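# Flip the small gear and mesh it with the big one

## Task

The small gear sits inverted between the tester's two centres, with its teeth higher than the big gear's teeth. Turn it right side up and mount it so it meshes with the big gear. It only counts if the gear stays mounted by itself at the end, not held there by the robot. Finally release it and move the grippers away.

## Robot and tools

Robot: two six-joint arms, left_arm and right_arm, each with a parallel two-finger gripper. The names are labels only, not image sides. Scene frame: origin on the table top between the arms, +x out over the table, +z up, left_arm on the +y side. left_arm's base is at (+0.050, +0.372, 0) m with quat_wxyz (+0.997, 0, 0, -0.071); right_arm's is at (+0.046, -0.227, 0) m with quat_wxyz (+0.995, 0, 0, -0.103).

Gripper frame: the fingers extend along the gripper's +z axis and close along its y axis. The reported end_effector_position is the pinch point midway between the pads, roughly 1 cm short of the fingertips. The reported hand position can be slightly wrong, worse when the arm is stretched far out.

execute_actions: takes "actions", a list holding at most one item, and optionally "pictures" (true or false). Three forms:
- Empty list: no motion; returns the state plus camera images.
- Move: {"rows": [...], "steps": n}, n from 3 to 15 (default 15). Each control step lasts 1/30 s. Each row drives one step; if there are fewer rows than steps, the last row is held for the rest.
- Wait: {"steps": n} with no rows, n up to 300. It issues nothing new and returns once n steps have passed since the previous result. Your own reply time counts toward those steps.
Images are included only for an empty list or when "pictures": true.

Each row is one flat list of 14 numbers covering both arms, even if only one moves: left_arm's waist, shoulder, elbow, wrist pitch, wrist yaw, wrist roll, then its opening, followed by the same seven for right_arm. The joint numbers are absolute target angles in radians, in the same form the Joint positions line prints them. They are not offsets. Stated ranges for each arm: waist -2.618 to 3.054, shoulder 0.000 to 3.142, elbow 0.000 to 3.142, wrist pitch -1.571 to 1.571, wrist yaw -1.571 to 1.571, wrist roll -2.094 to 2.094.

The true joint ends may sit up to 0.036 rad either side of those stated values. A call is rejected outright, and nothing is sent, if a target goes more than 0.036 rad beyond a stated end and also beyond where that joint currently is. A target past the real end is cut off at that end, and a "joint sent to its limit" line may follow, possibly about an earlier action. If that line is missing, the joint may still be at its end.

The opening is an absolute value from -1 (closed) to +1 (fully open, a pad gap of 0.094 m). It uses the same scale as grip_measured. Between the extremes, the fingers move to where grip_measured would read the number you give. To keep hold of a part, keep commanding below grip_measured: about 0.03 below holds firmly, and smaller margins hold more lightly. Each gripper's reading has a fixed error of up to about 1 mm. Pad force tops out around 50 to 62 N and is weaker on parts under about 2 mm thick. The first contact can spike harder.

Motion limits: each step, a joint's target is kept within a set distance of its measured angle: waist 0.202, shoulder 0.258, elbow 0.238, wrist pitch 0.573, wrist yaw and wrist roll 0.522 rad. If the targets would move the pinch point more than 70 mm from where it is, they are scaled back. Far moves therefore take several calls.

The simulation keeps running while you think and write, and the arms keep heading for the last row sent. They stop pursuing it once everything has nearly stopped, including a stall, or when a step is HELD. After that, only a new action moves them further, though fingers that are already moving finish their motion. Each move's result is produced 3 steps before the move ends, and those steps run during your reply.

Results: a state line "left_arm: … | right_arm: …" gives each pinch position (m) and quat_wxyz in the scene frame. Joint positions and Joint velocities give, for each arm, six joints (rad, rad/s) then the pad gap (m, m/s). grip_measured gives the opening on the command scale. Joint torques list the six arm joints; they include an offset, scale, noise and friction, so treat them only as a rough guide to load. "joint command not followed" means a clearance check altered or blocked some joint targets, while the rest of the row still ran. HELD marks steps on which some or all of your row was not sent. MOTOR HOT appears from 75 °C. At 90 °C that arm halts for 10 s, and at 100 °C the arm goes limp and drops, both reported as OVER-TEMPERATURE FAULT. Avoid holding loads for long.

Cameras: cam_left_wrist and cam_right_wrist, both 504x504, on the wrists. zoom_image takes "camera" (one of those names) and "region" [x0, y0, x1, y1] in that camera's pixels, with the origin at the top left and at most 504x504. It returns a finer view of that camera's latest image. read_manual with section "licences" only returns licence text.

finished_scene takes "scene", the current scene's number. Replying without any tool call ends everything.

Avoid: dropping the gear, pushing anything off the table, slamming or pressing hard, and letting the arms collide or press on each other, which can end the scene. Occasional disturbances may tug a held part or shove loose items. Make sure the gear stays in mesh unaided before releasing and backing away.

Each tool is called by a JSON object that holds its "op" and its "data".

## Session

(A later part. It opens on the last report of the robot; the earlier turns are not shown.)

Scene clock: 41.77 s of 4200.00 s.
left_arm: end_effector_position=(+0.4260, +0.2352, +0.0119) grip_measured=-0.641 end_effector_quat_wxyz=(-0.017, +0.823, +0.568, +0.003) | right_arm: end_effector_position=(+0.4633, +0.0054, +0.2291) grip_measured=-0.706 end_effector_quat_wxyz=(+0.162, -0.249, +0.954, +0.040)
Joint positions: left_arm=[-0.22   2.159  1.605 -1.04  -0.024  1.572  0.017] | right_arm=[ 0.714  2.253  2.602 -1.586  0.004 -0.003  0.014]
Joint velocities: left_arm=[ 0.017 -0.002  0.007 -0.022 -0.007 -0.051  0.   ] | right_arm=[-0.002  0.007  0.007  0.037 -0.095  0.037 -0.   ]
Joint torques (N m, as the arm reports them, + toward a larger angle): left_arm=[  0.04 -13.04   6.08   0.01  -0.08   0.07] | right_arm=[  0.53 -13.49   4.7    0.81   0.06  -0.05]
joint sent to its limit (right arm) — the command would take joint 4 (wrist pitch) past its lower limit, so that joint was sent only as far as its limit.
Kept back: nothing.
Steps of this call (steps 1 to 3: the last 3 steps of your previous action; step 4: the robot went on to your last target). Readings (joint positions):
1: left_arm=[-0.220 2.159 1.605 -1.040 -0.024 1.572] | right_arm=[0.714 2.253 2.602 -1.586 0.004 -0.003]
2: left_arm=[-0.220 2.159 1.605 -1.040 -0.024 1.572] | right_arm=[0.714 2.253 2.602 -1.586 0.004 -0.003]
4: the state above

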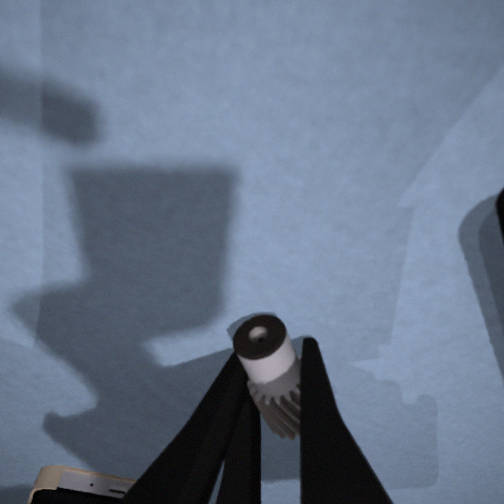

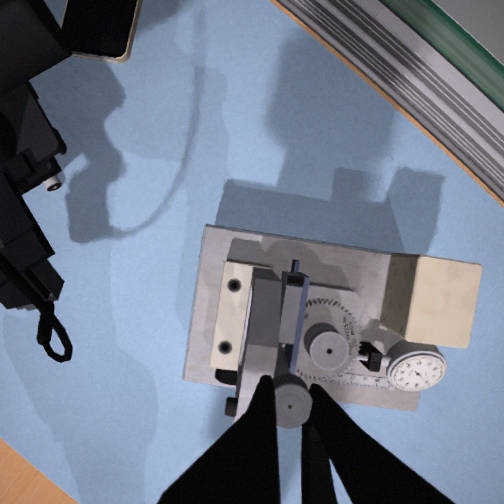

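{"op": "execute_actions", "data": {"actions": [{"rows": [[-0.221,2.120,1.600,-0.975,-0.025,1.42,-0.678, 0.720,2.243,2.590,-1.595,0.01,-0.008,-0.74],[-0.221,2.105,1.595,-0.940,-0.020,1.34,-0.678, 0.720,2.243,2.590,-1.595,0.01,-0.008,-0.74],[-0.221,2.091,1.585,-0.903,-0.015,1.245,-0.678, 0.720,2.243,2.590,-1.595,0.01,-0.008,-0.74],[-0.221,2.079,1.575,-0.858,-0.010,1.157,-0.678, 0.720,2.243,2.590,-1.595,0.01,-0.008,-0.74],[-0.221,2.066,1.572,-0.808,-0.006,1.07,-0.678, 0.720,2.243,2.590,-1.595,0.01,-0.008,-0.74],[-0.222,2.053,1.565,-0.753,-0.003,0.98,-0.678, 0.720,2.243,2.590,-1.595,0.01,-0.008,-0.74],[-0.223,2.040,1.549,-0.693,0.0,0.89,-0.678, 0.720,2.243,2.590,-1.595,0.01,-0.008,-0.74],[-0.225,2.027,1.531,-0.633,0.003,0.807,-0.678, 0.720,2.243,2.590,-1.595,0.01,-0.008,-0.74],[-0.227,2.015,1.511,-0.573,0.006,0.72,-0.678, 0.720,2.243,2.590,-1.595,0.01,-0.008,-0.74],[-0.229,2.003,1.489,-0.513,0.009,0.63,-0.678, 0.720,2.243,2.590,-1.595,0.01,-0.008,-0.74],[-0.232,1.991,1.465,-0.453,0.012,0.547,-0.678, 0.720,2.243,2.590,-1.595,0.01,-0.008,-0.74],[-0.236,1.979,1.439,-0.393,0.015,0.46,-0.678, 0.720,2.243,2.590,-1.595,0.01,-0.008,-0.74],[-0.241,1.969,1.4105,-0.333,0.018,0.38,-0.678, 0.720,2.243,2.590,-1.595,0.01,-0.008,-0.74],[-0.246,1.960,1.382,-0.273,0.021,0.30,-0.678, 0.720,2.243,2.590,-1.595,0.01,-0.008,-0.74],[-0.251,1.951,1.3535,-0.213,0.025,0.23,-0.678, 0.720,2.243,2.590,-1.595,0.01,-0.008,-0.74]], "steps": 15}]}}

{"op": "execute_actions", "data": {"actions": [{"rows": [[-0.256,1.943,1.325,-0.153,0.03,0.17,-0.678, 0.720,2.243,2.590,-1.595,0.01,-0.008,-0.74],[-0.261,1.936,1.2965,-0.093,0.035,0.12,-0.678, 0.720,2.243,2.590,-1.595,0.01,-0.008,-0.74],[-0.266,1.930,1.268,-0.033,0.04,0.08,-0.678, 0.720,2.243,2.590,-1.595,0.01,-0.008,-0.74],[-0.271,1.924,1.2395,0.027,0.049,0.05,-0.678, 0.720,2.243,2.590,-1.595,0.01,-0.008,-0.74],[-0.276,1.919,1.211,0.087,0.058,0.027,-0.678, 0.720,2.243,2.590,-1.595,0.01,-0.008,-0.74],[-0.282,1.915,1.183,0.147,0.066,0.01,-0.678, 0.720,2.243,2.590,-1.595,0.01,-0.008,-0.74],[-0.2885,1.911,1.155,0.207,0.075,-0.002,-0.678, 0.720,2.243,2.590,-1.595,0.01,-0.008,-0.74],[-0.295,1.908,1.127,0.267,0.084,-0.008,-0.678, 0.720,2.243,2.590,-1.595,0.01,-0.008,-0.74],[-0.301,1.905,1.099,0.327,0.093,-0.008,-0.678, 0.720,2.238,2.597,-1.595,0.01,-0.008,-0.74],[-0.307,1.903,1.071,0.387,0.101,-0.008,-0.678, 0.720,2.233,2.604,-1.595,0.01,-0.008,-0.74],[-0.3135,1.901,1.043,0.447,0.11,-0.008,-0.678, 0.720,2.228,2.611,-1.595,0.01,-0.008,-0.74],[-0.320,1.90,1.015,0.507,0.129,-0.008,-0.678, 0.720,2.223,2.618,-1.595,0.01,-0.008,-0.74],[-0.326,1.90,0.988,0.567,0.148,-0.008,-0.678, 0.720,2.218,2.625,-1.595,0.01,-0.008,-0.74],[-0.3316,1.905,0.962,0.627,0.166,-0.008,-0.678, 0.720,2.212,2.632,-1.595,0.01,-0.008,-0.74],[-0.337,1.915,0.937,0.687,0.185,-0.008,-0.678, 0.720,2.206,2.639,-1.595,0.01,-0.008,-0.74]], "steps": 15}]}}

{"op": "execute_actions", "data": {"actions": [{"rows": [[-0.343,1.928,0.913,0.747,0.204,-0.008,-0.678, 0.720,2.200,2.646,-1.595,0.01,-0.008,-0.74],[-0.3485,1.937,0.891,0.807,0.223,-0.008,-0.678, 0.720,2.194,2.653,-1.595,0.01,-0.008,-0.74],[-0.354,1.940,0.871,0.867,0.241,-0.008,-0.678, 0.720,2.188,2.660,-1.595,0.01,-0.008,-0.74],[-0.360,1.944,0.852,0.927,0.26,-0.008,-0.678, 0.720,2.182,2.667,-1.595,0.01,-0.008,-0.74],[-0.365,1.949,0.835,0.987,0.29,-0.008,-0.678, 0.720,2.176,2.674,-1.595,0.01,-0.008,-0.74],[-0.371,1.956,0.820,1.042,0.32,-0.008,-0.678, 0.720,2.170,2.680,-1.595,0.01,-0.008,-0.74],[-0.376,1.966,0.808,1.095,0.35,-0.008,-0.678, 0.720,2.165,2.685,-1.595,0.01,-0.008,-0.74],[-0.381,1.978,0.799,1.142,0.38,-0.008,-0.678, 0.720,2.161,2.689,-1.595,0.01,-0.008,-0.74],[-0.386,1.992,0.793,1.182,0.41,-0.008,-0.678, 0.720,2.160,2.690,-1.595,0.01,-0.008,-0.74],[-0.391,2.007,0.790,1.214,0.434,-0.008,-0.678, 0.720,2.160,2.690,-1.595,0.01,-0.008,-0.74],[-0.396,2.022,0.792,1.238,0.452,-0.008,-0.678, 0.720,2.160,2.690,-1.595,0.01,-0.008,-0.74],[-0.401,2.037,0.80,1.254,0.464,-0.008,-0.678, 0.720,2.160,2.690,-1.595,0.01,-0.008,-0.74],[-0.406,2.051,0.812,1.262,0.470,-0.008,-0.678, 0.720,2.160,2.690,-1.595,0.01,-0.008,-0.74],[-0.411,2.064,0.825,1.262,0.472,-0.008,-0.678, 0.720,2.160,2.690,-1.595,0.01,-0.008,-0.74],[-0.4143,2.075,0.831,1.260,0.471,-0.008,-0.678, 0.720,2.164,2.688,-1.595,0.01,-0.008,-0.74]], "steps": 15}]}}

{"op": "execute_actions", "data": {"actions": [{"rows": [[-0.4175,2.084,0.839,1.258,0.471,-0.008,-0.678, 0.720,2.168,2.686,-1.595,0.01,-0.008,-0.74],[-0.421,2.091,0.848,1.258,0.471,-0.008,-0.678, 0.720,2.172,2.684,-1.595,0.01,-0.008,-0.74],[-0.424,2.098,0.858,1.258,0.471,-0.008,-0.678, 0.720,2.175,2.682,-1.595,0.01,-0.008,-0.74],[-0.427,2.104,0.868,1.258,0.471,-0.008,-0.678, 0.720,2.177,2.682,-1.595,0.01,-0.008,-0.74],[-0.430,2.110,0.878,1.258,0.471,-0.008,-0.678, 0.720,2.177,2.682,-1.595,0.01,-0.008,-0.74],[-0.4325,2.115,0.887,1.258,0.471,-0.008,-0.678, 0.720,2.177,2.682,-1.595,0.01,-0.008,-0.74],[-0.435,2.119,0.894,1.258,0.471,-0.008,-0.678, 0.720,2.177,2.682,-1.595,0.01,-0.008,-0.74],[-0.437,2.122,0.899,1.258,0.471,-0.008,-0.678, 0.720,2.177,2.682,-1.595,0.01,-0.008,-0.74],[-0.439,2.123,0.901,1.258,0.471,-0.008,-0.678, 0.720,2.177,2.682,-1.595,0.01,-0.008,-0.74]], "steps": 15}], "pictures": true}}

Scene clock: 43.47 s of 4200.00 s.
left_arm: end_effector_position=(+0.5000, +0.2046, +0.0622) grip_measured=-0.641 end_effector_quat_wxyz=(+0.207, +0.541, +0.813, +0.053) | right_arm: end_effector_position=(+0.4633, +0.0054, +0.2291) grip_measured=-0.706 end_effector_quat_wxyz=(+0.162, -0.249, +0.954, +0.040)
Joint positions: left_arm=[-0.22   2.017  1.501 -0.624 -0.011  0.815  0.017] | right_arm=[ 0.714  2.253  2.602 -1.586  0.004 -0.003  0.014]
Joint velocities: left_arm=[-0.017 -0.393 -0.642  1.648  0.037 -2.293 -0.001] | right_arm=[-0.007 -0.007  0.012 -0.022  0.037  0.11   0.001]
Joint torques (N m, as the arm reports them, + toward a larger angle): left_arm=[ -1.02 -13.96   4.57   0.77   0.21  -0.02] | right_arm=[  0.56 -13.46   4.69   0.8    0.07  -0.05]
joint sent to its limit (right arm) — the command would take joint 4 (wrist pitch) past its lower limit, so that joint was sent only as far as its limit.
Steps of this call (steps 1 to 15: the robot went on to your last target; steps 16 to 39: nothing new was sent; steps 40 to 51: the first 12 steps of this action). Readings (joint positions):
40: left_arm=[-0.220 2.158 1.605 -1.036 -0.024 1.551] | right_arm=[0.714 2.253 2.602 -1.586 0.004 -0.003]
41: left_arm=[-0.220 2.155 1.605 -1.025 -0.024 1.515] | right_arm=[0.714 2.253 2.602 -1.586 0.004 -0.003]
43: left_arm=[-0.220 2.138 1.596 -0.980 -0.024 1.410] | right_arm=[0.714 2.253 2.602 -1.586 0.004 -0.003]
47: left_arm=[-0.220 2.080 1.567 -0.836 -0.020 1.133] | right_arm=[0.714 2.253 2.602 -1.586 0.004 -0.003]
51: the state above

Scene clock: 43.97 s of 4200.00 s.
left_arm: end_effector_position=(+0.5153, +0.1382, +0.0749) grip_measured=-0.641 end_effector_quat_wxyz=(+0.442, +0.234, +0.857, -0.120) | right_arm: end_effector_position=(+0.4633, +0.0054, +0.2291) grip_measured=-0.706 end_effector_quat_wxyz=(+0.162, -0.249, +0.954, +0.040)
Joint positions: left_arm=[-0.3    1.933  1.074  0.24   0.073  0.053  0.017] | right_arm=[ 0.714  2.253  2.602 -1.586  0.004 -0.003  0.014]
Joint velocities: left_arm=[-0.188 -0.076 -0.828  1.751  0.286 -0.388  0.   ] | right_arm=[-0.012  0.002 -0.007  0.037  0.037  0.022 -0.   ]
Joint torques (N m, as the arm reports them, + toward a larger angle): left_arm=[ -0.96 -14.47   5.     1.63   0.13  -0.1 ] | right_arm=[  0.55 -15.18   6.63   0.81   0.07  -0.05]
joint sent to its limit (right arm) — the command would take joint 4 (wrist pitch) past its lower limit, so that joint was sent only as far as its limit.
Steps of this call (steps 1 to 3: the last 3 steps of your previous action; steps 4 to 15: the first 12 steps of this action). Readings (joint positions):
4: left_arm=[-0.232 1.974 1.396 -0.393 -0.001 0.496] | right_arm=[0.714 2.253 2.602 -1.586 0.004 -0.003]
5: left_arm=[-0.238 1.967 1.366 -0.336 0.003 0.425] | right_arm=[0.714 2.253 2.602 -1.586 0.004 -0.003]
7: left_arm=[-0.251 1.957 1.305 -0.222 0.012 0.300] | right_arm=[0.714 2.253 2.602 -1.586 0.004 -0.003]
11: left_arm=[-0.276 1.943 1.186 0.006 0.040 0.131] | right_arm=[0.714 2.253 2.602 -1.586 0.004 -0.003]
15: the state above

Scene clock: 44.47 s of 4200.00 s.
left_arm: end_effector_position=(+0.4617, +0.0607, +0.1309) grip_measured=-0.641 end_effector_quat_wxyz=(+0.602, +0.307, +0.673, -0.300) | right_arm: end_effector_position=(+0.4631, +0.0052, +0.2494) grip_measured=-0.706 end_effector_quat_wxyz=(+0.188, -0.248, +0.949, +0.047)
Joint positions: left_arm=[-0.384  1.995  0.811  1.082  0.363  0.001  0.017] | right_arm=[ 0.714  2.228  2.633 -1.586  0.004 -0.003  0.014]
Joint velocities: left_arm=[-0.164  0.418 -0.002  1.048  0.652 -0.022  0.   ] | right_arm=[-0.032 -0.032  0.022  0.022 -0.037 -0.022 -0.   ]
Joint torques (N m, as the arm reports them, + toward a larger angle): left_arm=[-0.5  -9.18  3.86  1.89  0.   -0.05] | right_arm=[  0.54 -18.1    9.1    0.88   0.07  -0.05]
joint sent to its limit (right arm) — the command would take joint 4 (wrist pitch) past its lower limit, so that joint was sent only as far as its limit.
Steps of this call (steps 1 to 3: the last 3 steps of your previous action; steps 4 to 15: the first 12 steps of this action). Readings (joint positions):
4: left_arm=[-0.324 1.930 0.968 0.478 0.127 0.021] | right_arm=[0.714 2.253 2.602 -1.586 0.004 -0.003]
5: left_arm=[-0.330 1.930 0.943 0.537 0.143 0.016] | right_arm=[0.714 2.252 2.604 -1.586 0.004 -0.003]
7: left_arm=[-0.342 1.930 0.897 0.653 0.176 0.010] | right_arm=[0.714 2.252 2.607 -1.586 0.004 -0.003]
11: left_arm=[-0.363 1.947 0.832 0.888 0.264 0.004] | right_arm=[0.714 2.239 2.621 -1.586 0.004 -0.003]
15: the state above

Scene clock: 44.97 s of 4200.00 s.
left_arm: end_effector_position=(+0.4474, +0.0284, +0.1237) grip_measured=-0.641 end_effector_quat_wxyz=(+0.605, +0.347, +0.627, -0.346) | right_arm: end_effector_position=(+0.4631, +0.0053, +0.2495) grip_measured=-0.706 end_effector_quat_wxyz=(+0.188, -0.248, +0.949, +0.047)
Joint positions: left_arm=[-0.421  2.113  0.86   1.223  0.461 -0.001  0.017] | right_arm=[ 0.714  2.228  2.633 -1.586  0.004 -0.003  0.014]
Joint velocities: left_arm=[-0.042  0.007  0.154  0.125 -0.066 -0.022  0.   ] | right_arm=[ 0.002 -0.002  0.002 -0.051  0.022  0.007  0.001]
Joint torques (N m, as the arm reports them, + toward a larger angle): left_arm=[ -0.9  -10.77   6.37   1.97   0.08  -0.05] | right_arm=[  0.53 -16.67   8.8    0.87   0.07  -0.04]
joint sent to its limit (right arm) — the command would take joint 4 (wrist pitch) past its lower limit, so that joint was sent only as far as its limit.
Steps of this call (steps 1 to 3: the last 3 steps of your previous action; steps 4 to 15: the first 12 steps of this action). Readings (joint positions):
4: left_arm=[-0.405 2.050 0.811 1.185 0.423 0.000] | right_arm=[0.714 2.228 2.633 -1.586 0.004 -0.003]
5: left_arm=[-0.409 2.062 0.811 1.197 0.431 0.000] | right_arm=[0.714 2.228 2.633 -1.586 0.004 -0.003]
7: left_arm=[-0.416 2.082 0.818 1.209 0.444 0.000] | right_arm=[0.714 2.228 2.633 -1.586 0.004 -0.003]
11: left_arm=[-0.420 2.106 0.845 1.217 0.456 -0.001] | right_arm=[0.714 2.228 2.633 -1.586 0.004 -0.003]
15: the state above

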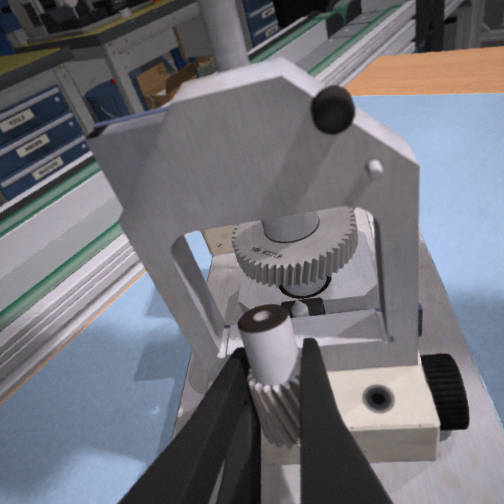

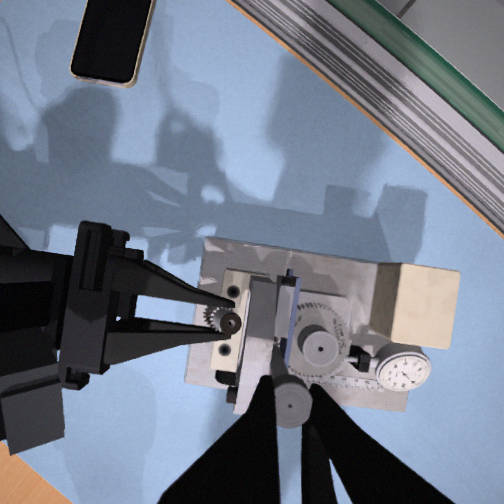

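{"op": "execute_actions", "data": {"actions": []}}

Scene clock: 45.37 s of 4200.00 s.
left_arm: end_effector_position=(+0.4461, +0.0221, +0.1335) grip_measured=-0.641 end_effector_quat_wxyz=(+0.615, +0.350, +0.613, -0.351) | right_arm: end_effector_position=(+0.4631, +0.0053, +0.2495) grip_measured=-0.706 end_effector_quat_wxyz=(+0.188, -0.248, +0.949, +0.047)
Joint positions: left_arm=[-0.432  2.113  0.874  1.242  0.462 -0.001  0.017] | right_arm=[ 0.714  2.228  2.633 -1.586  0.004 -0.003  0.014]
Joint velocities: left_arm=[-0.002 -0.017  0.012 -0.007 -0.037 -0.095  0.   ] | right_arm=[ 0.002 -0.002 -0.012  0.022 -0.066 -0.11   0.001]
Joint torques (N m, as the arm reports them, + toward a larger angle): left_arm=[ -0.47 -10.65   6.     1.93   0.09  -0.07] | right_arm=[  0.54 -16.66   8.79   0.88   0.07  -0.05]
joint sent to its limit (right arm) — the command would take joint 4 (wrist pitch) past its lower limit, so that joint was sent only as far as its limit.
Kept back: nothing.
Steps of this call (steps 1 to 3: the last 3 steps of your previous action; steps 4 to 12: the robot went on to your last target). Readings (joint positions):
1: left_arm=[-0.424 2.113 0.865 1.225 0.461 -0.001] | right_arm=[0.714 2.228 2.633 -1.586 0.004 -0.003]
2: left_arm=[-0.426 2.113 0.869 1.230 0.461 -0.001] | right_arm=[0.714 2.228 2.633 -1.586 0.004 -0.003]
4: left_arm=[-0.430 2.113 0.874 1.237 0.461 -0.001] | right_arm=[0.714 2.228 2.633 -1.586 0.004 -0.003]
8: left_arm=[-0.432 2.113 0.874 1.242 0.462 -0.001] | right_arm=[0.714 2.228 2.633 -1.586 0.004 -0.003]
12: the state above

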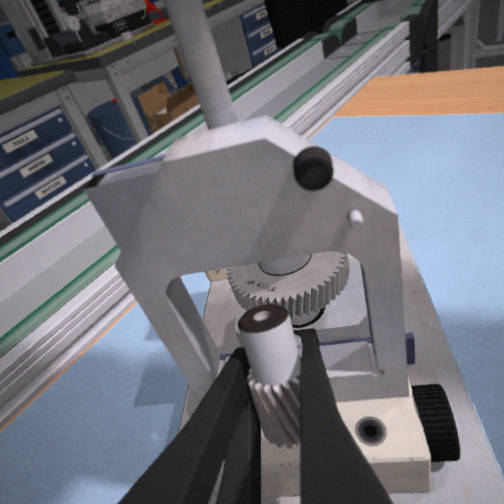

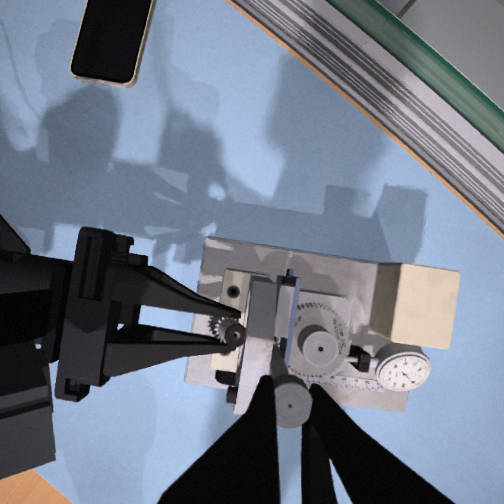

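{"op": "execute_actions", "data": {"actions": [{"rows": [[-0.439,2.123,0.912,1.235,0.456,-0.008,-0.678,0.720,2.177,2.682,-1.595,0.01,-0.008,-0.74],[-0.439,2.123,0.917,1.225,0.452,-0.008,-0.678,0.720,2.177,2.682,-1.595,0.01,-0.008,-0.74],[-0.439,2.123,0.917,1.222,0.452,-0.008,-0.678,0.720,2.177,2.682,-1.595,0.01,-0.008,-0.74],[-0.4408,2.143,0.9226,1.215,0.4465,-0.008,-0.678,0.720,2.177,2.682,-1.595,0.01,-0.008,-0.74],[-0.4426,2.143,0.9283,1.2125,0.4446,-0.008,-0.678,0.720,2.177,2.682,-1.595,0.01,-0.008,-0.74],[-0.4444,2.140,0.934,1.210,0.4428,-0.008,-0.678,0.720,2.177,2.682,-1.595,0.01,-0.008,-0.74],[-0.4462,2.140,0.9396,1.2076,0.441,-0.008,-0.678,0.720,2.177,2.682,-1.595,0.01,-0.008,-0.74],[-0.448,2.141,0.9453,1.2052,0.439,-0.008,-0.678,0.720,2.177,2.682,-1.595,0.01,-0.008,-0.74],[-0.4498,2.143,0.951,1.2028,0.4372,-0.008,-0.678,0.720,2.177,2.682,-1.595,0.01,-0.008,-0.74],[-0.4516,2.146,0.9566,1.2004,0.4354,-0.008,-0.678,0.720,2.177,2.682,-1.595,0.01,-0.008,-0.74],[-0.4534,2.149,0.9622,1.198,0.4335,-0.008,-0.678,0.720,2.177,2.682,-1.595,0.01,-0.008,-0.74],[-0.4552,2.152,0.9679,1.1956,0.4317,-0.008,-0.678,0.720,2.177,2.682,-1.595,0.01,-0.008,-0.74],[-0.457,2.155,0.9735,1.1932,0.430,-0.008,-0.678,0.720,2.177,2.682,-1.595,0.01,-0.008,-0.74],[-0.457,2.155,0.9735,1.1932,0.430,-0.008,-0.678,0.720,2.177,2.682,-1.595,0.01,-0.008,-0.74],[-0.457,2.155,0.9735,1.1932,0.430,-0.008,-0.678,0.720,2.177,2.682,-1.595,0.01,-0.008,-0.74]], "steps": 15}]}}

Scene clock: 46.97 s of 4200.00 s.
left_arm: end_effector_position=(+0.4548, +0.0134, +0.1368) grip_measured=-0.641 end_effector_quat_wxyz=(+0.618, +0.348, +0.612, -0.349) | right_arm: end_effector_position=(+0.4631, +0.0053, +0.2495) grip_measured=-0.706 end_effector_quat_wxyz=(+0.188, -0.248, +0.949, +0.047)
Joint positions: left_arm=[-0.442  2.133  0.929  1.214  0.448 -0.001  0.017] | right_arm=[ 0.714  2.228  2.633 -1.586  0.004 -0.003  0.014]
Joint velocities: left_arm=[-0.051  0.066  0.168 -0.007 -0.11   0.007  0.   ] | right_arm=[ 0.002 -0.002 -0.022 -0.037  0.081  0.022  0.   ]
Joint torques (N m, as the arm reports them, + toward a larger angle): left_arm=[ -0.73 -10.5    6.45   1.65  -0.14  -0.07] | right_arm=[  0.58 -16.67   8.76   0.89   0.06  -0.06]
joint sent to its limit (right arm) — the command would take joint 4 (wrist pitch) past its lower limit, so that joint was sent only as far as its limit.
Steps of this call (steps 1 to 30: the robot went on to your last target; steps 31 to 36: nothing new was sent; steps 37 to 48: the first 12 steps of this action). Readings (joint positions):
37: left_arm=[-0.432 2.113 0.874 1.243 0.462 -0.001] | right_arm=[0.714 2.228 2.633 -1.586 0.004 -0.003]
38: left_arm=[-0.432 2.113 0.876 1.241 0.462 -0.001] | right_arm=[0.714 2.228 2.633 -1.586 0.004 -0.003]
40: left_arm=[-0.432 2.115 0.884 1.236 0.462 -0.001] | right_arm=[0.714 2.228 2.633 -1.586 0.004 -0.003]
44: left_arm=[-0.434 2.127 0.907 1.224 0.455 -0.001] | right_arm=[0.714 2.228 2.633 -1.586 0.004 -0.003]
48: the state above

{"op": "execute_actions", "data": {"actions": [{"rows": [[-0.460,2.155,0.982,1.197,0.430,-0.008,-0.678,0.720,2.177,2.682,-1.595,0.01,-0.008,-0.74],[-0.462,2.156,0.988,1.197,0.429,-0.008,-0.678,0.720,2.177,2.682,-1.595,0.01,-0.008,-0.74],[-0.464,2.159,0.994,1.196,0.4275,-0.008,-0.678,0.720,2.177,2.682,-1.595,0.01,-0.008,-0.74],[-0.466,2.162,1.000,1.195,0.426,-0.008,-0.678,0.720,2.177,2.682,-1.595,0.01,-0.008,-0.74],[-0.468,2.165,1.005,1.194,0.4245,-0.008,-0.678,0.720,2.177,2.682,-1.595,0.01,-0.008,-0.74],[-0.470,2.168,1.011,1.193,0.423,-0.008,-0.678,0.720,2.177,2.682,-1.595,0.01,-0.008,-0.74],[-0.472,2.171,1.016,1.192,0.421,-0.008,-0.678,0.720,2.177,2.682,-1.595,0.01,-0.008,-0.74],[-0.474,2.174,1.021,1.191,0.419,-0.008,-0.678,0.720,2.177,2.682,-1.595,0.01,-0.008,-0.74],[-0.474,2.174,1.021,1.191,0.419,-0.008,-0.678,0.720,2.177,2.682,-1.595,0.01,-0.008,-0.74],[-0.474,2.174,1.021,1.191,0.419,-0.008,-0.678,0.720,2.177,2.682,-1.595,0.01,-0.008,-0.74]], "steps": 10}]}}

Scene clock: 47.67 s of 4200.00 s.
left_arm: end_effector_position=(+0.4597, +0.0024, +0.1424) grip_measured=-0.641 end_effector_quat_wxyz=(+0.624, +0.348, +0.606, -0.350) | right_arm: end_effector_position=(+0.4631, +0.0053, +0.2495) grip_measured=-0.706 end_effector_quat_wxyz=(+0.188, -0.248, +0.949, +0.047)
Joint positions: left_arm=[-0.457  2.152  0.978  1.201  0.435 -0.001  0.017] | right_arm=[ 0.714  2.228  2.633 -1.586  0.004 -0.003  0.014]
Joint velocities: left_arm=[-0.081  0.071  0.183 -0.022 -0.066 -0.007 -0.001] | right_arm=[-0.002  0.012  0.007  0.081  0.007 -0.081 -0.001]
Joint torques (N m, as the arm reports them, + toward a larger angle): left_arm=[ -0.67 -10.76   6.55   1.67  -0.1   -0.06] | right_arm=[  0.54 -16.66   8.77   0.87   0.07  -0.04]
joint sent to its limit (right arm) — the command would take joint 4 (wrist pitch) past its lower limit, so that joint was sent only as far as its limit.
Steps of this call (steps 1 to 3: the last 3 steps of your previous action; steps 4 to 14: the robot went on to your last target; steps 15 to 21: the first 7 steps of this action). Readings (joint positions):
15: left_arm=[-0.450 2.141 0.945 1.203 0.440 -0.001] | right_arm=[0.714 2.228 2.633 -1.586 0.004 -0.003]
16: left_arm=[-0.450 2.141 0.947 1.202 0.440 -0.001] | right_arm=[0.714 2.228 2.633 -1.586 0.004 -0.003]
18: left_arm=[-0.451 2.145 0.957 1.201 0.439 -0.001] | right_arm=[0.714 2.228 2.633 -1.586 0.004 -0.003]
21: the state above

{"op": "execute_actions", "data": {"actions": [{"rows": [[-0.475,2.186,1.021,1.186,0.418,-0.008,-0.678,0.720,2.177,2.682,-1.595,0.01,-0.008,-0.74],[-0.475,2.188,1.021,1.186,0.417,-0.008,-0.678,0.720,2.177,2.682,-1.595,0.01,-0.008,-0.74],[-0.475,2.188,1.024,1.186,0.416,-0.008,-0.678,0.720,2.177,2.682,-1.595,0.01,-0.008,-0.74],[-0.475,2.188,1.027,1.186,0.416,-0.008,-0.678,0.720,2.177,2.682,-1.595,0.01,-0.008,-0.74],[-0.475,2.188,1.029,1.186,0.416,-0.008,-0.678,0.720,2.177,2.682,-1.595,0.01,-0.008,-0.74]], "steps": 10}], "pictures": true}}

Scene clock: 48.07 s of 4200.00 s.
left_arm: end_effector_position=(+0.4596, -0.0032, +0.1398) grip_measured=-0.641 end_effector_quat_wxyz=(+0.623, +0.349, +0.605, -0.352) | right_arm: end_effector_position=(+0.4631, +0.0053, +0.2495) grip_measured=-0.706 end_effector_quat_wxyz=(+0.188, -0.248, +0.949, +0.047)
Joint positions: left_arm=[-0.467  2.169  0.993  1.203  0.429 -0.002  0.017] | right_arm=[ 0.714  2.228  2.633 -1.586  0.004 -0.003  0.014]
Joint velocities: left_arm=[ 0.017 -0.007 -0.007 -0.037  0.007  0.022 -0.002] | right_arm=[-0.007 -0.002  0.012 -0.022  0.007  0.022 -0.001]
Joint torques (N m, as the arm reports them, + toward a larger angle): left_arm=[ -0.46 -10.66   6.97   1.56  -0.16  -0.03] | right_arm=[  0.55 -16.68   8.78   0.87   0.08  -0.04]
joint sent to its limit (right arm) — the command would take joint 4 (wrist pitch) past its lower limit, so that joint was sent only as far as its limit.
Steps of this call (steps 1 to 3: the last 3 steps of your previous action; steps 4 to 5: the robot went on to your last target; steps 6 to 12: the first 7 steps of this action). Readings (joint positions):
6: left_arm=[-0.467 2.161 0.993 1.201 0.431 -0.001] | right_arm=[0.714 2.228 2.633 -1.586 0.004 -0.003]
7: left_arm=[-0.467 2.163 0.993 1.201 0.430 -0.001] | right_arm=[0.714 2.228 2.633 -1.586 0.004 -0.003]
9: left_arm=[-0.467 2.169 0.993 1.202 0.429 -0.001] | right_arm=[0.714 2.228 2.633 -1.586 0.004 -0.003]
12: the state above

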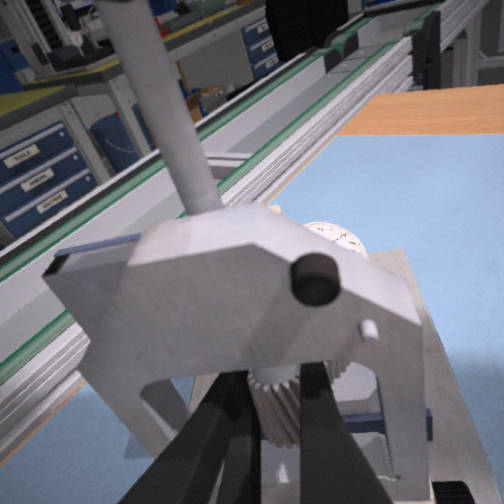

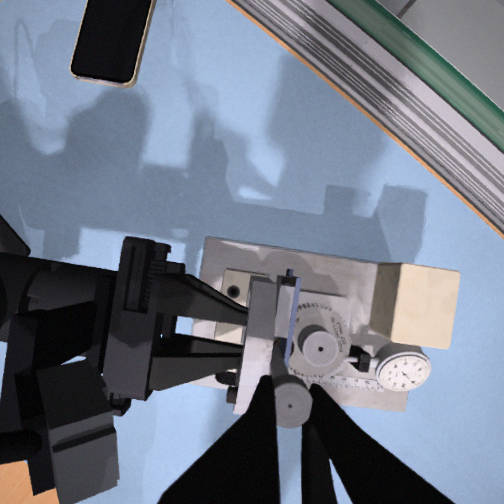

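{"op": "execute_actions", "data": {"actions": [{"rows": [[-0.475,2.189,1.034,1.186,0.414,-0.008,-0.678,0.720,2.181,2.676,-1.595,0.01,-0.008,-0.74],[-0.475,2.190,1.039,1.186,0.412,-0.008,-0.678,0.720,2.185,2.670,-1.595,0.01,-0.008,-0.74],[-0.475,2.191,1.043,1.186,0.412,-0.008,-0.678,0.720,2.189,2.664,-1.595,0.01,-0.008,-0.74],[-0.475,2.192,1.047,1.186,0.412,-0.008,-0.678,0.720,2.193,2.658,-1.595,0.01,-0.008,-0.74],[-0.475,2.192,1.050,1.186,0.412,-0.008,-0.678,0.720,2.196,2.654,-1.595,0.01,-0.008,-0.74],[-0.475,2.192,1.050,1.186,0.412,-0.008,-0.678,0.720,2.198,2.651,-1.595,0.01,-0.008,-0.74]], "steps": 10}]}}

Scene clock: 48.60 s of 4200.00 s.
left_arm: end_effector_position=(+0.4629, -0.0047, +0.1412) grip_measured=-0.641 end_effector_quat_wxyz=(+0.625, +0.348, +0.604, -0.351) | right_arm: end_effector_position=(+0.4633, +0.0054, +0.2488) grip_measured=-0.706 end_effector_quat_wxyz=(+0.188, -0.248, +0.949, +0.046)
Joint positions: left_arm=[-0.467  2.176  1.009  1.198  0.425 -0.003  0.017] | right_arm=[ 0.714  2.23   2.633 -1.586  0.004 -0.003  0.014]
Joint velocities: left_arm=[ 0.007  0.042  0.066 -0.11  -0.037 -0.022  0.   ] | right_arm=[-0.002  0.002 -0.002  0.037  0.007 -0.037 -0.   ]
Joint torques (N m, as the arm reports them, + toward a larger angle): left_arm=[ -0.54 -11.18   6.99   1.63  -0.09  -0.05] | right_arm=[  0.57 -15.11   6.67   0.88   0.06  -0.04]
joint sent to its limit (right arm) — the command would take joint 4 (wrist pitch) past its lower limit, so that joint was sent only as far as its limit.
Steps of this call (steps 1 to 3: the last 3 steps of your previous action; steps 4 to 9: the robot went on to your last target; steps 10 to 16: the first 7 steps of this action). Readings (joint positions):
10: left_arm=[-0.467 2.169 0.993 1.203 0.429 -0.002] | right_arm=[0.714 2.228 2.633 -1.586 0.004 -0.003]
11: left_arm=[-0.467 2.169 0.994 1.203 0.429 -0.002] | right_arm=[0.714 2.228 2.633 -1.586 0.004 -0.003]
13: left_arm=[-0.467 2.170 0.999 1.201 0.428 -0.003] | right_arm=[0.714 2.228 2.633 -1.586 0.004 -0.003]
16: the state above

{"op": "execute_actions", "data": {"actions": [{"rows": [[-0.475,2.188,1.020,1.186,0.425,-0.008,-0.678,0.720,2.200,2.648,-1.595,0.01,-0.008,-0.74],[-0.475,2.188,1.020,1.186,0.425,-0.008,-0.678,0.720,2.202,2.645,-1.595,0.01,-0.008,-0.74],[-0.475,2.188,1.020,1.186,0.425,-0.008,-0.678,0.720,2.204,2.642,-1.595,0.01,-0.008,-0.74],[-0.475,2.188,1.020,1.186,0.425,-0.008,-0.678,0.720,2.206,2.639,-1.595,0.01,-0.008,-0.74],[-0.475,2.188,1.020,1.186,0.425,-0.008,-0.678,0.720,2.208,2.636,-1.595,0.01,-0.008,-0.74],[-0.475,2.188,1.020,1.186,0.425,-0.008,-0.678,0.720,2.208,2.636,-1.595,0.01,-0.008,-0.74]], "steps": 6}]}}

Scene clock: 48.93 s of 4200.00 s.
left_arm: end_effector_position=(+0.4642, -0.0042, +0.1413) grip_measured=-0.641 end_effector_quat_wxyz=(+0.627, +0.345, +0.605, -0.349) | right_arm: end_effector_position=(+0.4632, +0.0053, +0.2480) grip_measured=-0.706 end_effector_quat_wxyz=(+0.186, -0.248, +0.950, +0.046)
Joint positions: left_arm=[-0.467  2.177  1.011  1.198  0.418 -0.003  0.017] | right_arm=[ 0.714  2.231  2.632 -1.586  0.004 -0.003  0.014]
Joint velocities: left_arm=[-0.002  0.002  0.002 -0.007 -0.051  0.007 -0.002] | right_arm=[ 0.007 -0.012 -0.056  0.11  -0.051 -0.051  0.   ]
Joint torques (N m, as the arm reports them, + toward a larger angle): left_arm=[ -0.68 -11.58   5.21   1.62  -0.01  -0.03] | right_arm=[  0.56 -14.68   6.42   0.87   0.06  -0.06]
joint sent to its limit (right arm) — the command would take joint 4 (wrist pitch) past its lower limit, so that joint was sent only as far as its limit.
Steps of this call (steps 1 to 3: the last 3 steps of your previous action; steps 4 to 7: the robot went on to your last target; steps 8 to 10: the first 3 steps of this action). Readings (joint positions):
8: left_arm=[-0.467 2.177 1.011 1.198 0.418 -0.003] | right_arm=[0.714 2.231 2.633 -1.586 0.004 -0.003]
9: left_arm=[-0.467 2.177 1.011 1.198 0.418 -0.003] | right_arm=[0.714 2.231 2.633 -1.586 0.004 -0.003]
10: the state above

{"op": "execute_actions", "data": {"actions": [{"rows": [[-0.475,2.188,1.000,1.186,0.436,-0.008,-0.678,0.720,2.208,2.636,-1.595,0.01,-0.008,-0.74],[-0.475,2.188,0.996,1.186,0.440,-0.008,-0.678,0.720,2.208,2.636,-1.595,0.01,-0.008,-0.74]], "steps": 10}]}}

Scene clock: 49.43 s of 4200.00 s.
left_arm: end_effector_position=(+0.4639, -0.0044, +0.1413) grip_measured=-0.641 end_effector_quat_wxyz=(+0.626, +0.346, +0.605, -0.350) | right_arm: end_effector_position=(+0.4634, +0.0054, +0.2410) grip_measured=-0.706 end_effector_quat_wxyz=(+0.177, -0.248, +0.951, +0.044)
Joint positions: left_arm=[-0.467  2.177  1.011  1.198  0.42  -0.003  0.017] | right_arm=[ 0.714  2.239  2.621 -1.586  0.004 -0.003  0.014]
Joint velocities: left_arm=[ 0.017 -0.012 -0.002 -0.081 -0.022  0.051  0.   ] | right_arm=[-0.017 -0.007 -0.012  0.022  0.007  0.022 -0.001]
Joint torques (N m, as the arm reports them, + toward a larger angle): left_arm=[ -0.47 -11.59   3.66   1.65   0.26  -0.03] | right_arm=[  0.56 -15.08   6.5    0.84   0.07  -0.05]
joint sent to its limit (right arm) — the command would take joint 4 (wrist pitch) past its lower limit, so that joint was sent only as far as its limit.
Steps of this call (steps 1 to 3: the last 3 steps of your previous action; steps 4 to 8: the robot went on to your last target; steps 9 to 15: the first 7 steps of this action). Readings (joint positions):
9: left_arm=[-0.467 2.177 1.011 1.198 0.418 -0.003] | right_arm=[0.714 2.239 2.621 -1.586 0.004 -0.003]
10: left_arm=[-0.467 2.177 1.011 1.198 0.418 -0.003] | right_arm=[0.714 2.239 2.621 -1.586 0.004 -0.003]
12: left_arm=[-0.467 2.177 1.011 1.198 0.419 -0.003] | right_arm=[0.714 2.239 2.621 -1.586 0.004 -0.003]
15: the state above

{"op": "execute_actions", "data": {"actions": [{"rows": [[-0.470,2.190,1.015,1.182,0.424,-0.008,-0.678,0.720,2.209,2.634,-1.595,0.01,-0.008,-0.74],[-0.470,2.192,1.018,1.179,0.422,-0.008,-0.678,0.720,2.210,2.632,-1.595,0.01,-0.008,-0.74],[-0.470,2.194,1.018,1.176,0.422,-0.008,-0.678,0.720,2.211,2.630,-1.595,0.01,-0.008,-0.74],[-0.470,2.196,1.018,1.173,0.422,-0.008,-0.678,0.720,2.212,2.628,-1.595,0.01,-0.008,-0.74],[-0.470,2.198,1.018,1.170,0.422,-0.008,-0.678,0.720,2.213,2.626,-1.595,0.01,-0.008,-0.74],[-0.470,2.199,1.018,1.168,0.422,-0.008,-0.678,0.720,2.214,2.624,-1.595,0.01,-0.008,-0.74],[-0.470,2.200,1.018,1.166,0.422,-0.008,-0.678,0.720,2.215,2.622,-1.595,0.01,-0.008,-0.74],[-0.470,2.200,1.018,1.165,0.422,-0.008,-0.678,0.720,2.216,2.620,-1.595,0.01,-0.008,-0.74],[-0.470,2.200,1.018,1.165,0.422,-0.008,-0.678,0.720,2.217,2.618,-1.595,0.01,-0.008,-0.74],[-0.470,2.200,1.018,1.165,0.422,-0.008,-0.678,0.720,2.218,2.616,-1.595,0.01,-0.008,-0.74]], "steps": 13}]}}

Scene clock: 50.27 s of 4200.00 s.
left_arm: end_effector_position=(+0.4638, -0.0045, +0.1410) grip_measured=-0.641 end_effector_quat_wxyz=(+0.626, +0.346, +0.605, -0.350) | right_arm: end_effector_position=(+0.4632, +0.0053, +0.2387) grip_measured=-0.706 end_effector_quat_wxyz=(+0.174, -0.249, +0.952, +0.043)
Joint positions: left_arm=[-0.467  2.177  1.011  1.196  0.42  -0.003  0.017] | right_arm=[ 0.714  2.241  2.616 -1.586  0.004 -0.003  0.014]
Joint velocities: left_arm=[ 0.007 -0.007 -0.007 -0.037  0.007 -0.022 -0.   ] | right_arm=[ 0.012  0.027 -0.037 -0.022 -0.007 -0.007  0.001]
Joint torques (N m, as the arm reports them, + toward a larger angle): left_arm=[ -0.27 -10.33   5.09   1.46   0.    -0.03] | right_arm=[  0.53 -14.66   5.6    0.84   0.07  -0.05]
joint sent to its limit (right arm) — the command would take joint 4 (wrist pitch) past its lower limit, so that joint was sent only as far as its limit.
Steps of this call (steps 1 to 3: the last 3 steps of your previous action; steps 4 to 15: the robot went on to your last target; steps 16 to 25: the first 10 steps of this action). Readings (joint positions):
16: left_arm=[-0.467 2.177 1.011 1.197 0.420 -0.003] | right_arm=[0.714 2.239 2.621 -1.586 0.004 -0.003]
17: left_arm=[-0.467 2.177 1.011 1.197 0.420 -0.003] | right_arm=[0.714 2.239 2.621 -1.586 0.004 -0.003]
19: left_arm=[-0.467 2.177 1.011 1.197 0.420 -0.003] | right_arm=[0.714 2.239 2.621 -1.586 0.004 -0.003]
23: left_arm=[-0.467 2.177 1.011 1.196 0.420 -0.003] | right_arm=[0.714 2.239 2.618 -1.586 0.004 -0.003]
25: the state above

{"op": "execute_actions", "data": {"actions": []}}

Scene clock: 50.50 s of 4200.00 s.
left_arm: end_effector_position=(+0.4639, -0.0045, +0.1409) grip_measured=-0.641 end_effector_quat_wxyz=(+0.625, +0.346, +0.605, -0.350) | right_arm: end_effector_position=(+0.4633, +0.0054, +0.2358) grip_measured=-0.706 end_effector_quat_wxyz=(+0.171, -0.249, +0.953, +0.042)
Joint positions: left_arm=[-0.467  2.177  1.011  1.196  0.42  -0.003  0.017] | right_arm=[ 0.714  2.245  2.613 -1.586  0.004 -0.003  0.014]
Joint velocities: left_arm=[-0.007 -0.012  0.007  0.007 -0.037 -0.007 -0.001] | right_arm=[-0.007  0.002  0.002 -0.037  0.022  0.037  0.001]
Joint torques (N m, as the arm reports them, + toward a larger angle): left_arm=[ -0.25 -10.22   5.25   1.46   0.    -0.04] | right_arm=[  0.56 -14.83   5.78   0.82   0.06  -0.04]
joint sent to its limit (right arm) — the command would take joint 4 (wrist pitch) past its lower limit, so that joint was sent only as far as its limit.
Kept back: nothing.
Steps of this call (steps 1 to 3: the last 3 steps of your previous action; steps 4 to 7: the robot went on to your last target). Readings (joint positions):
1: left_arm=[-0.467 2.177 1.011 1.196 0.420 -0.003] | right_arm=[0.714 2.242 2.615 -1.586 0.004 -0.003]
2: left_arm=[-0.467 2.177 1.011 1.196 0.420 -0.003] | right_arm=[0.714 2.243 2.614 -1.586 0.004 -0.003]
4: left_arm=[-0.467 2.177 1.011 1.196 0.420 -0.003] | right_arm=[0.714 2.245 2.613 -1.586 0.004 -0.003]
7: the state above

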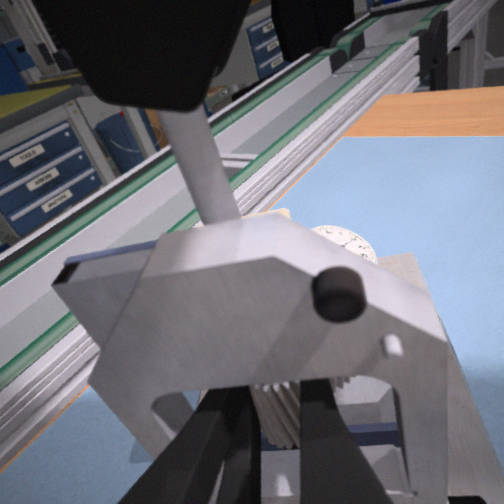

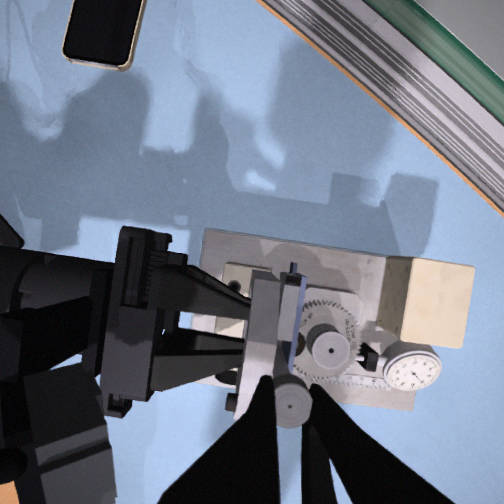

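{"op": "zoom_image", "data": {"camera": "cam_right_wrist", "region": [220, 260, 400, 420]}}

Region (220, 260, 400, 420) of cam_right_wrist's 504x504 image, scaled by 2.800, with more detail than that image has.

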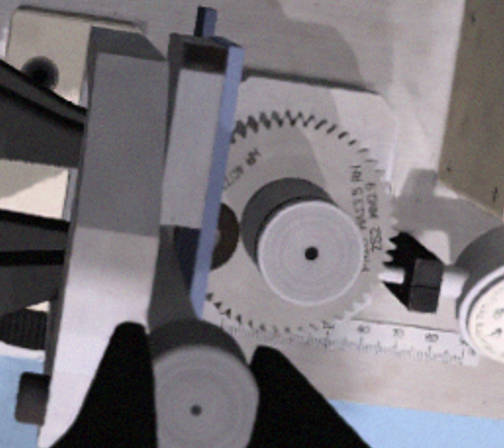

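{"op": "execute_actions", "data": {"actions": [{"rows": [[-0.467,2.185,1.015,1.185,0.422,-0.008,-0.678,0.720,2.212,2.626,-1.595,0.01,-0.008,-0.74],[-0.467,2.177,1.013,1.198,0.422,-0.008,-0.678,0.720,2.206,2.636,-1.595,0.01,-0.008,-0.74],[-0.466,2.170,1.011,1.204,0.424,-0.008,-0.678,0.720,2.200,2.646,-1.595,0.01,-0.008,-0.74],[-0.465,2.165,1.009,1.208,0.426,-0.008,-0.678,0.720,2.194,2.655,-1.595,0.01,-0.008,-0.74],[-0.464,2.162,1.007,1.210,0.428,-0.008,-0.678,0.720,2.188,2.664,-1.595,0.01,-0.008,-0.74],[-0.463,2.160,1.006,1.210,0.429,-0.008,-0.678,0.720,2.182,2.673,-1.595,0.01,-0.008,-0.74],[-0.463,2.160,1.006,1.210,0.429,-0.008,-0.678,0.720,2.177,2.682,-1.595,0.01,-0.008,-0.74],[-0.463,2.160,1.006,1.210,0.429,-0.008,-0.678,0.720,2.172,2.690,-1.595,0.01,-0.008,-0.74],[-0.463,2.160,1.006,1.210,0.429,-0.008,-0.678,0.720,2.170,2.694,-1.595,0.01,-0.008,-0.74]], "steps": 13}], "pictures": true}}

Scene clock: 52.53 s of 4200.00 s.
left_arm: end_effector_position=(+0.4663, -0.0017, +0.1413) grip_measured=-0.641 end_effector_quat_wxyz=(+0.627, +0.344, +0.606, -0.348) | right_arm: end_effector_position=(+0.4636, +0.0056, +0.2409) grip_measured=-0.706 end_effector_quat_wxyz=(+0.178, -0.248, +0.951, +0.044)
Joint positions: left_arm=[-0.461  2.177  1.011  1.198  0.42  -0.003  0.017] | right_arm=[ 0.714  2.24   2.623 -1.586  0.004 -0.003  0.014]
Joint velocities: left_arm=[ 0.051  0.002  0.002 -0.081 -0.007  0.007 -0.001] | right_arm=[-0.007 -0.1    0.085 -0.007  0.007 -0.022 -0.   ]
Joint torques (N m, as the arm reports them, + toward a larger angle): left_arm=[ -0.22 -14.21   4.38   1.86   0.08  -0.05] | right_arm=[  0.57 -17.96  10.05   0.85   0.07  -0.04]
joint sent to its limit (right arm) — the command would take joint 4 (wrist pitch) past its lower limit, so that joint was sent only as far as its limit.
Steps of this call (steps 1 to 15: the robot went on to your last target; steps 16 to 51: nothing new was sent; steps 52 to 61: the first 10 steps of this action). Readings (joint positions):
52: left_arm=[-0.467 2.177 1.011 1.196 0.420 -0.003] | right_arm=[0.714 2.245 2.613 -1.586 0.004 -0.003]
53: left_arm=[-0.467 2.177 1.011 1.197 0.420 -0.003] | right_arm=[0.714 2.245 2.613 -1.586 0.004 -0.003]
55: left_arm=[-0.467 2.177 1.011 1.197 0.420 -0.003] | right_arm=[0.714 2.245 2.613 -1.586 0.004 -0.003]
59: left_arm=[-0.464 2.177 1.011 1.198 0.420 -0.003] | right_arm=[0.714 2.245 2.617 -1.586 0.004 -0.003]
61: the state above

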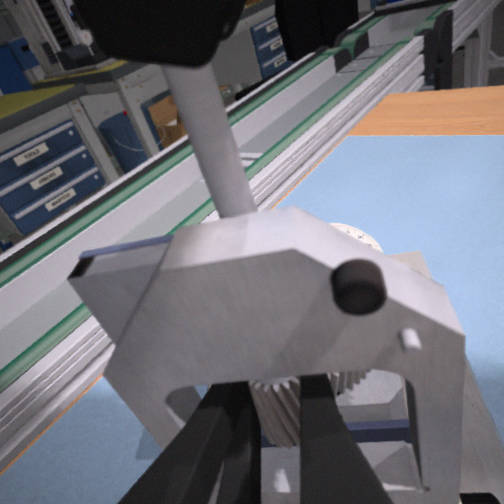

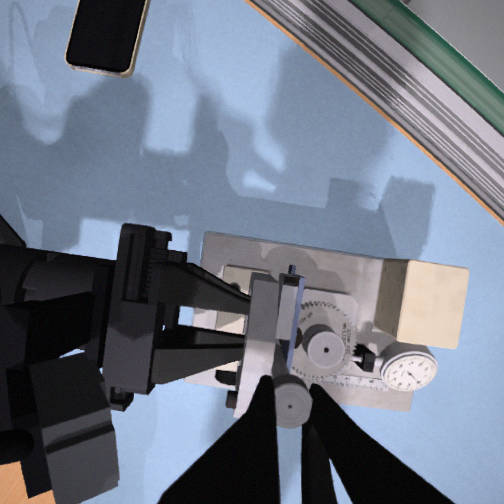

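{"op": "execute_actions", "data": {"actions": [{"rows": [[-0.463,2.150,1.002,1.213,0.434,-0.008,-0.678,0.720,2.172,2.690,-1.595,0.01,-0.008,-0.74],[-0.463,2.146,0.995,1.217,0.438,-0.008,-0.678,0.720,2.174,2.686,-1.595,0.01,-0.008,-0.74],[-0.461,2.141,0.985,1.222,0.442,-0.008,-0.678,0.720,2.177,2.682,-1.595,0.01,-0.008,-0.74],[-0.458,2.135,0.974,1.227,0.446,-0.008,-0.678,0.720,2.177,2.682,-1.595,0.01,-0.008,-0.74],[-0.455,2.129,0.963,1.232,0.450,-0.008,-0.678,0.720,2.177,2.682,-1.595,0.01,-0.008,-0.74],[-0.451,2.123,0.952,1.237,0.453,-0.008,-0.678,0.720,2.177,2.682,-1.595,0.01,-0.008,-0.74],[-0.447,2.117,0.940,1.242,0.456,-0.008,-0.678,0.720,2.177,2.682,-1.595,0.01,-0.008,-0.74],[-0.443,2.111,0.928,1.247,0.459,-0.008,-0.678,0.720,2.177,2.682,-1.595,0.01,-0.008,-0.74],[-0.439,2.105,0.916,1.252,0.462,-0.008,-0.678,0.720,2.177,2.682,-1.595,0.01,-0.008,-0.74],[-0.435,2.099,0.904,1.257,0.465,-0.008,-0.678,0.720,2.177,2.682,-1.595,0.01,-0.008,-0.74],[-0.431,2.093,0.892,1.262,0.468,-0.008,-0.678,0.720,2.177,2.682,-1.595,0.01,-0.008,-0.74],[-0.428,2.087,0.880,1.267,0.471,-0.008,-0.678,0.720,2.177,2.682,-1.595,0.01,-0.008,-0.74],[-0.425,2.081,0.868,1.272,0.474,-0.008,-0.678,0.720,2.177,2.682,-1.595,0.01,-0.008,-0.74],[-0.422,2.077,0.857,1.276,0.476,-0.008,-0.678,0.720,2.177,2.682,-1.595,0.01,-0.008,-0.74],[-0.421,2.075,0.850,1.278,0.477,-0.008,-0.678,0.720,2.177,2.682,-1.595,0.01,-0.008,-0.74]], "steps": 15}]}}

Scene clock: 53.60 s of 4200.00 s.
left_arm: end_effector_position=(+0.4503, +0.0125, +0.1423) grip_measured=-0.641 end_effector_quat_wxyz=(+0.623, +0.349, +0.605, -0.352) | right_arm: end_effector_position=(+0.4634, +0.0054, +0.2469) grip_measured=-0.706 end_effector_quat_wxyz=(+0.185, -0.248, +0.950, +0.046)
Joint positions: left_arm=[-0.447  2.123  0.917  1.233  0.45  -0.003  0.017] | right_arm=[ 0.714  2.233  2.631 -1.586  0.004 -0.003  0.014]
Joint velocities: left_arm=[ 0.095 -0.188 -0.354  0.256  0.022  0.051 -0.001] | right_arm=[ 0.002 -0.017 -0.007  0.007 -0.081 -0.066 -0.001]
Joint torques (N m, as the arm reports them, + toward a larger angle): left_arm=[  1.06 -14.31   3.51   1.8   -0.01  -0.03] | right_arm=[  0.56 -17.06   8.93   0.87   0.06  -0.04]
joint sent to its limit (right arm) — the command would take joint 4 (wrist pitch) past its lower limit, so that joint was sent only as far as its limit.
Steps of this call (steps 1 to 3: the last 3 steps of your previous action; steps 4 to 15: the robot went on to your last target; steps 16 to 20: nothing new was sent; steps 21 to 32: the first 12 steps of this action). Readings (joint positions):
21: left_arm=[-0.458 2.177 1.011 1.198 0.420 -0.003] | right_arm=[0.714 2.233 2.631 -1.586 0.004 -0.003]
22: left_arm=[-0.458 2.177 1.011 1.199 0.420 -0.003] | right_arm=[0.714 2.233 2.631 -1.586 0.004 -0.003]
24: left_arm=[-0.458 2.173 1.004 1.201 0.422 -0.003] | right_arm=[0.714 2.233 2.631 -1.586 0.004 -0.003]
28: left_arm=[-0.456 2.148 0.964 1.214 0.436 -0.003] | right_arm=[0.714 2.233 2.631 -1.586 0.004 -0.003]
32: the state above

{"op": "execute_actions", "data": {"actions": [{"rows": [[-0.418,2.068,0.840,1.278,0.480,-0.008,-0.678,0.720,2.170,2.692,-1.595,0.01,-0.008,-0.74],[-0.415,2.061,0.830,1.276,0.483,-0.008,-0.678,0.720,2.165,2.700,-1.595,0.01,-0.008,-0.74],[-0.412,2.054,0.820,1.272,0.486,-0.008,-0.678,0.720,2.162,2.704,-1.595,0.01,-0.008,-0.74],[-0.409,2.046,0.812,1.265,0.489,-0.008,-0.678,0.720,2.162,2.704,-1.595,0.01,-0.008,-0.74],[-0.407,2.037,0.806,1.256,0.491,-0.008,-0.678,0.720,2.162,2.704,-1.595,0.01,-0.008,-0.74],[-0.406,2.027,0.805,1.246,0.491,-0.008,-0.678,0.720,2.162,2.704,-1.595,0.01,-0.008,-0.74],[-0.406,2.017,0.805,1.236,0.491,-0.008,-0.678,0.720,2.162,2.704,-1.595,0.01,-0.008,-0.74],[-0.406,2.008,0.805,1.227,0.491,-0.008,-0.678,0.720,2.162,2.704,-1.595,0.01,-0.008,-0.74],[-0.406,2.000,0.805,1.220,0.491,-0.008,-0.678,0.720,2.165,2.700,-1.595,0.01,-0.008,-0.74],[-0.406,1.994,0.805,1.215,0.491,-0.008,-0.678,0.720,2.170,2.692,-1.595,0.01,-0.008,-0.74],[-0.406,1.992,0.805,1.213,0.491,-0.008,-0.678,0.720,2.177,2.682,-1.595,0.01,-0.008,-0.74]], "steps": 15}], "pictures": true}}

Scene clock: 55.03 s of 4200.00 s.
left_arm: end_effector_position=(+0.4379, +0.0356, +0.1562) grip_measured=-0.641 end_effector_quat_wxyz=(+0.625, +0.349, +0.604, -0.351) | right_arm: end_effector_position=(+0.4634, +0.0054, +0.2469) grip_measured=-0.706 end_effector_quat_wxyz=(+0.185, -0.248, +0.950, +0.046)
Joint positions: left_arm=[-0.413  2.021  0.817  1.234  0.48  -0.003  0.017] | right_arm=[ 0.714  2.233  2.631 -1.586  0.004 -0.003  0.014]
Joint velocities: left_arm=[-0.007 -0.193 -0.007 -0.007  0.007 -0.022 -0.   ] | right_arm=[-0.002  0.007 -0.002 -0.007 -0.066 -0.007 -0.   ]
Joint torques (N m, as the arm reports them, + toward a larger angle): left_arm=[  0.4  -12.63   3.62   1.51   0.06  -0.03] | right_arm=[  0.54 -17.07   8.95   0.87   0.08  -0.05]
joint sent to its limit (right arm) — the command would take joint 4 (wrist pitch) past its lower limit, so that joint was sent only as far as its limit.
Steps of this call (steps 1 to 3: the last 3 steps of your previous action; steps 4 to 30: the robot went on to your last target; step 31: nothing new was sent; steps 32 to 43: the first 12 steps of this action). Readings (joint positions):
32: left_arm=[-0.426 2.101 0.865 1.263 0.468 -0.003] | right_arm=[0.714 2.233 2.631 -1.586 0.004 -0.003]
33: left_arm=[-0.426 2.099 0.863 1.263 0.468 -0.003] | right_arm=[0.714 2.233 2.631 -1.586 0.004 -0.003]
35: left_arm=[-0.424 2.088 0.845 1.263 0.472 -0.003] | right_arm=[0.714 2.233 2.631 -1.586 0.004 -0.003]
39: left_arm=[-0.416 2.054 0.818 1.250 0.479 -0.003] | right_arm=[0.714 2.233 2.631 -1.586 0.004 -0.003]
43: the state above

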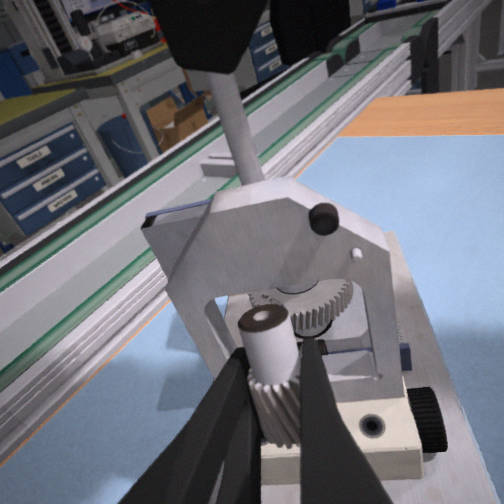

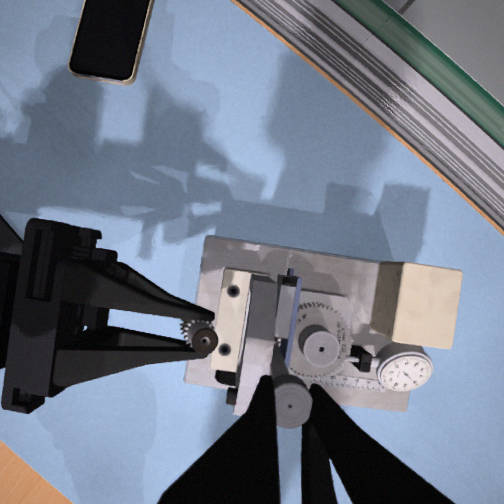

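{"op": "zoom_image", "data": {"camera": "cam_right_wrist", "region": [150, 270, 310, 410]}}

{"op": "zoom_image", "data": {"camera": "cam_left_wrist", "region": [190, 270, 370, 480]}}

Region (150, 270, 310, 410) of cam_right_wrist's 504x504 image, scaled by 3.150, with more detail than that image has; it fills the top 441 rows of this view, and the rest is white.

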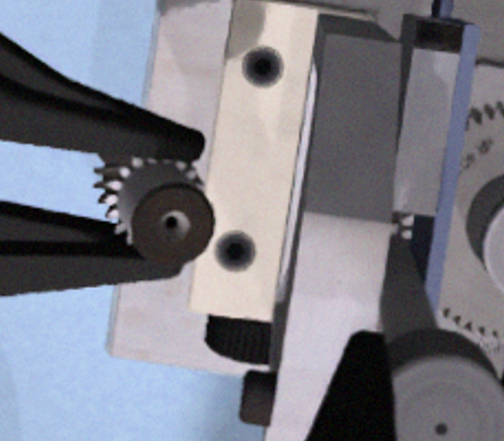

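Region (190, 270, 370, 480) of cam_left_wrist's 504x504 image, scaled by 2.400, with more detail than that image has; it fills the left 432 columns of this view, and the rest is white.

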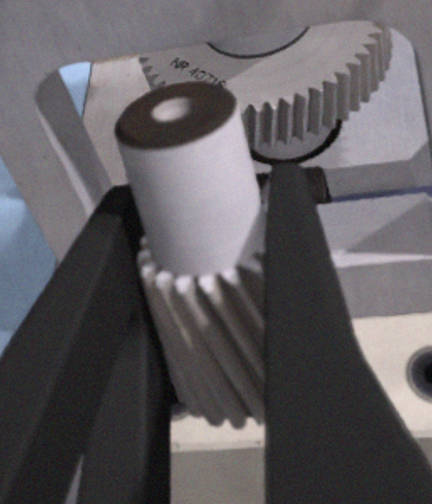

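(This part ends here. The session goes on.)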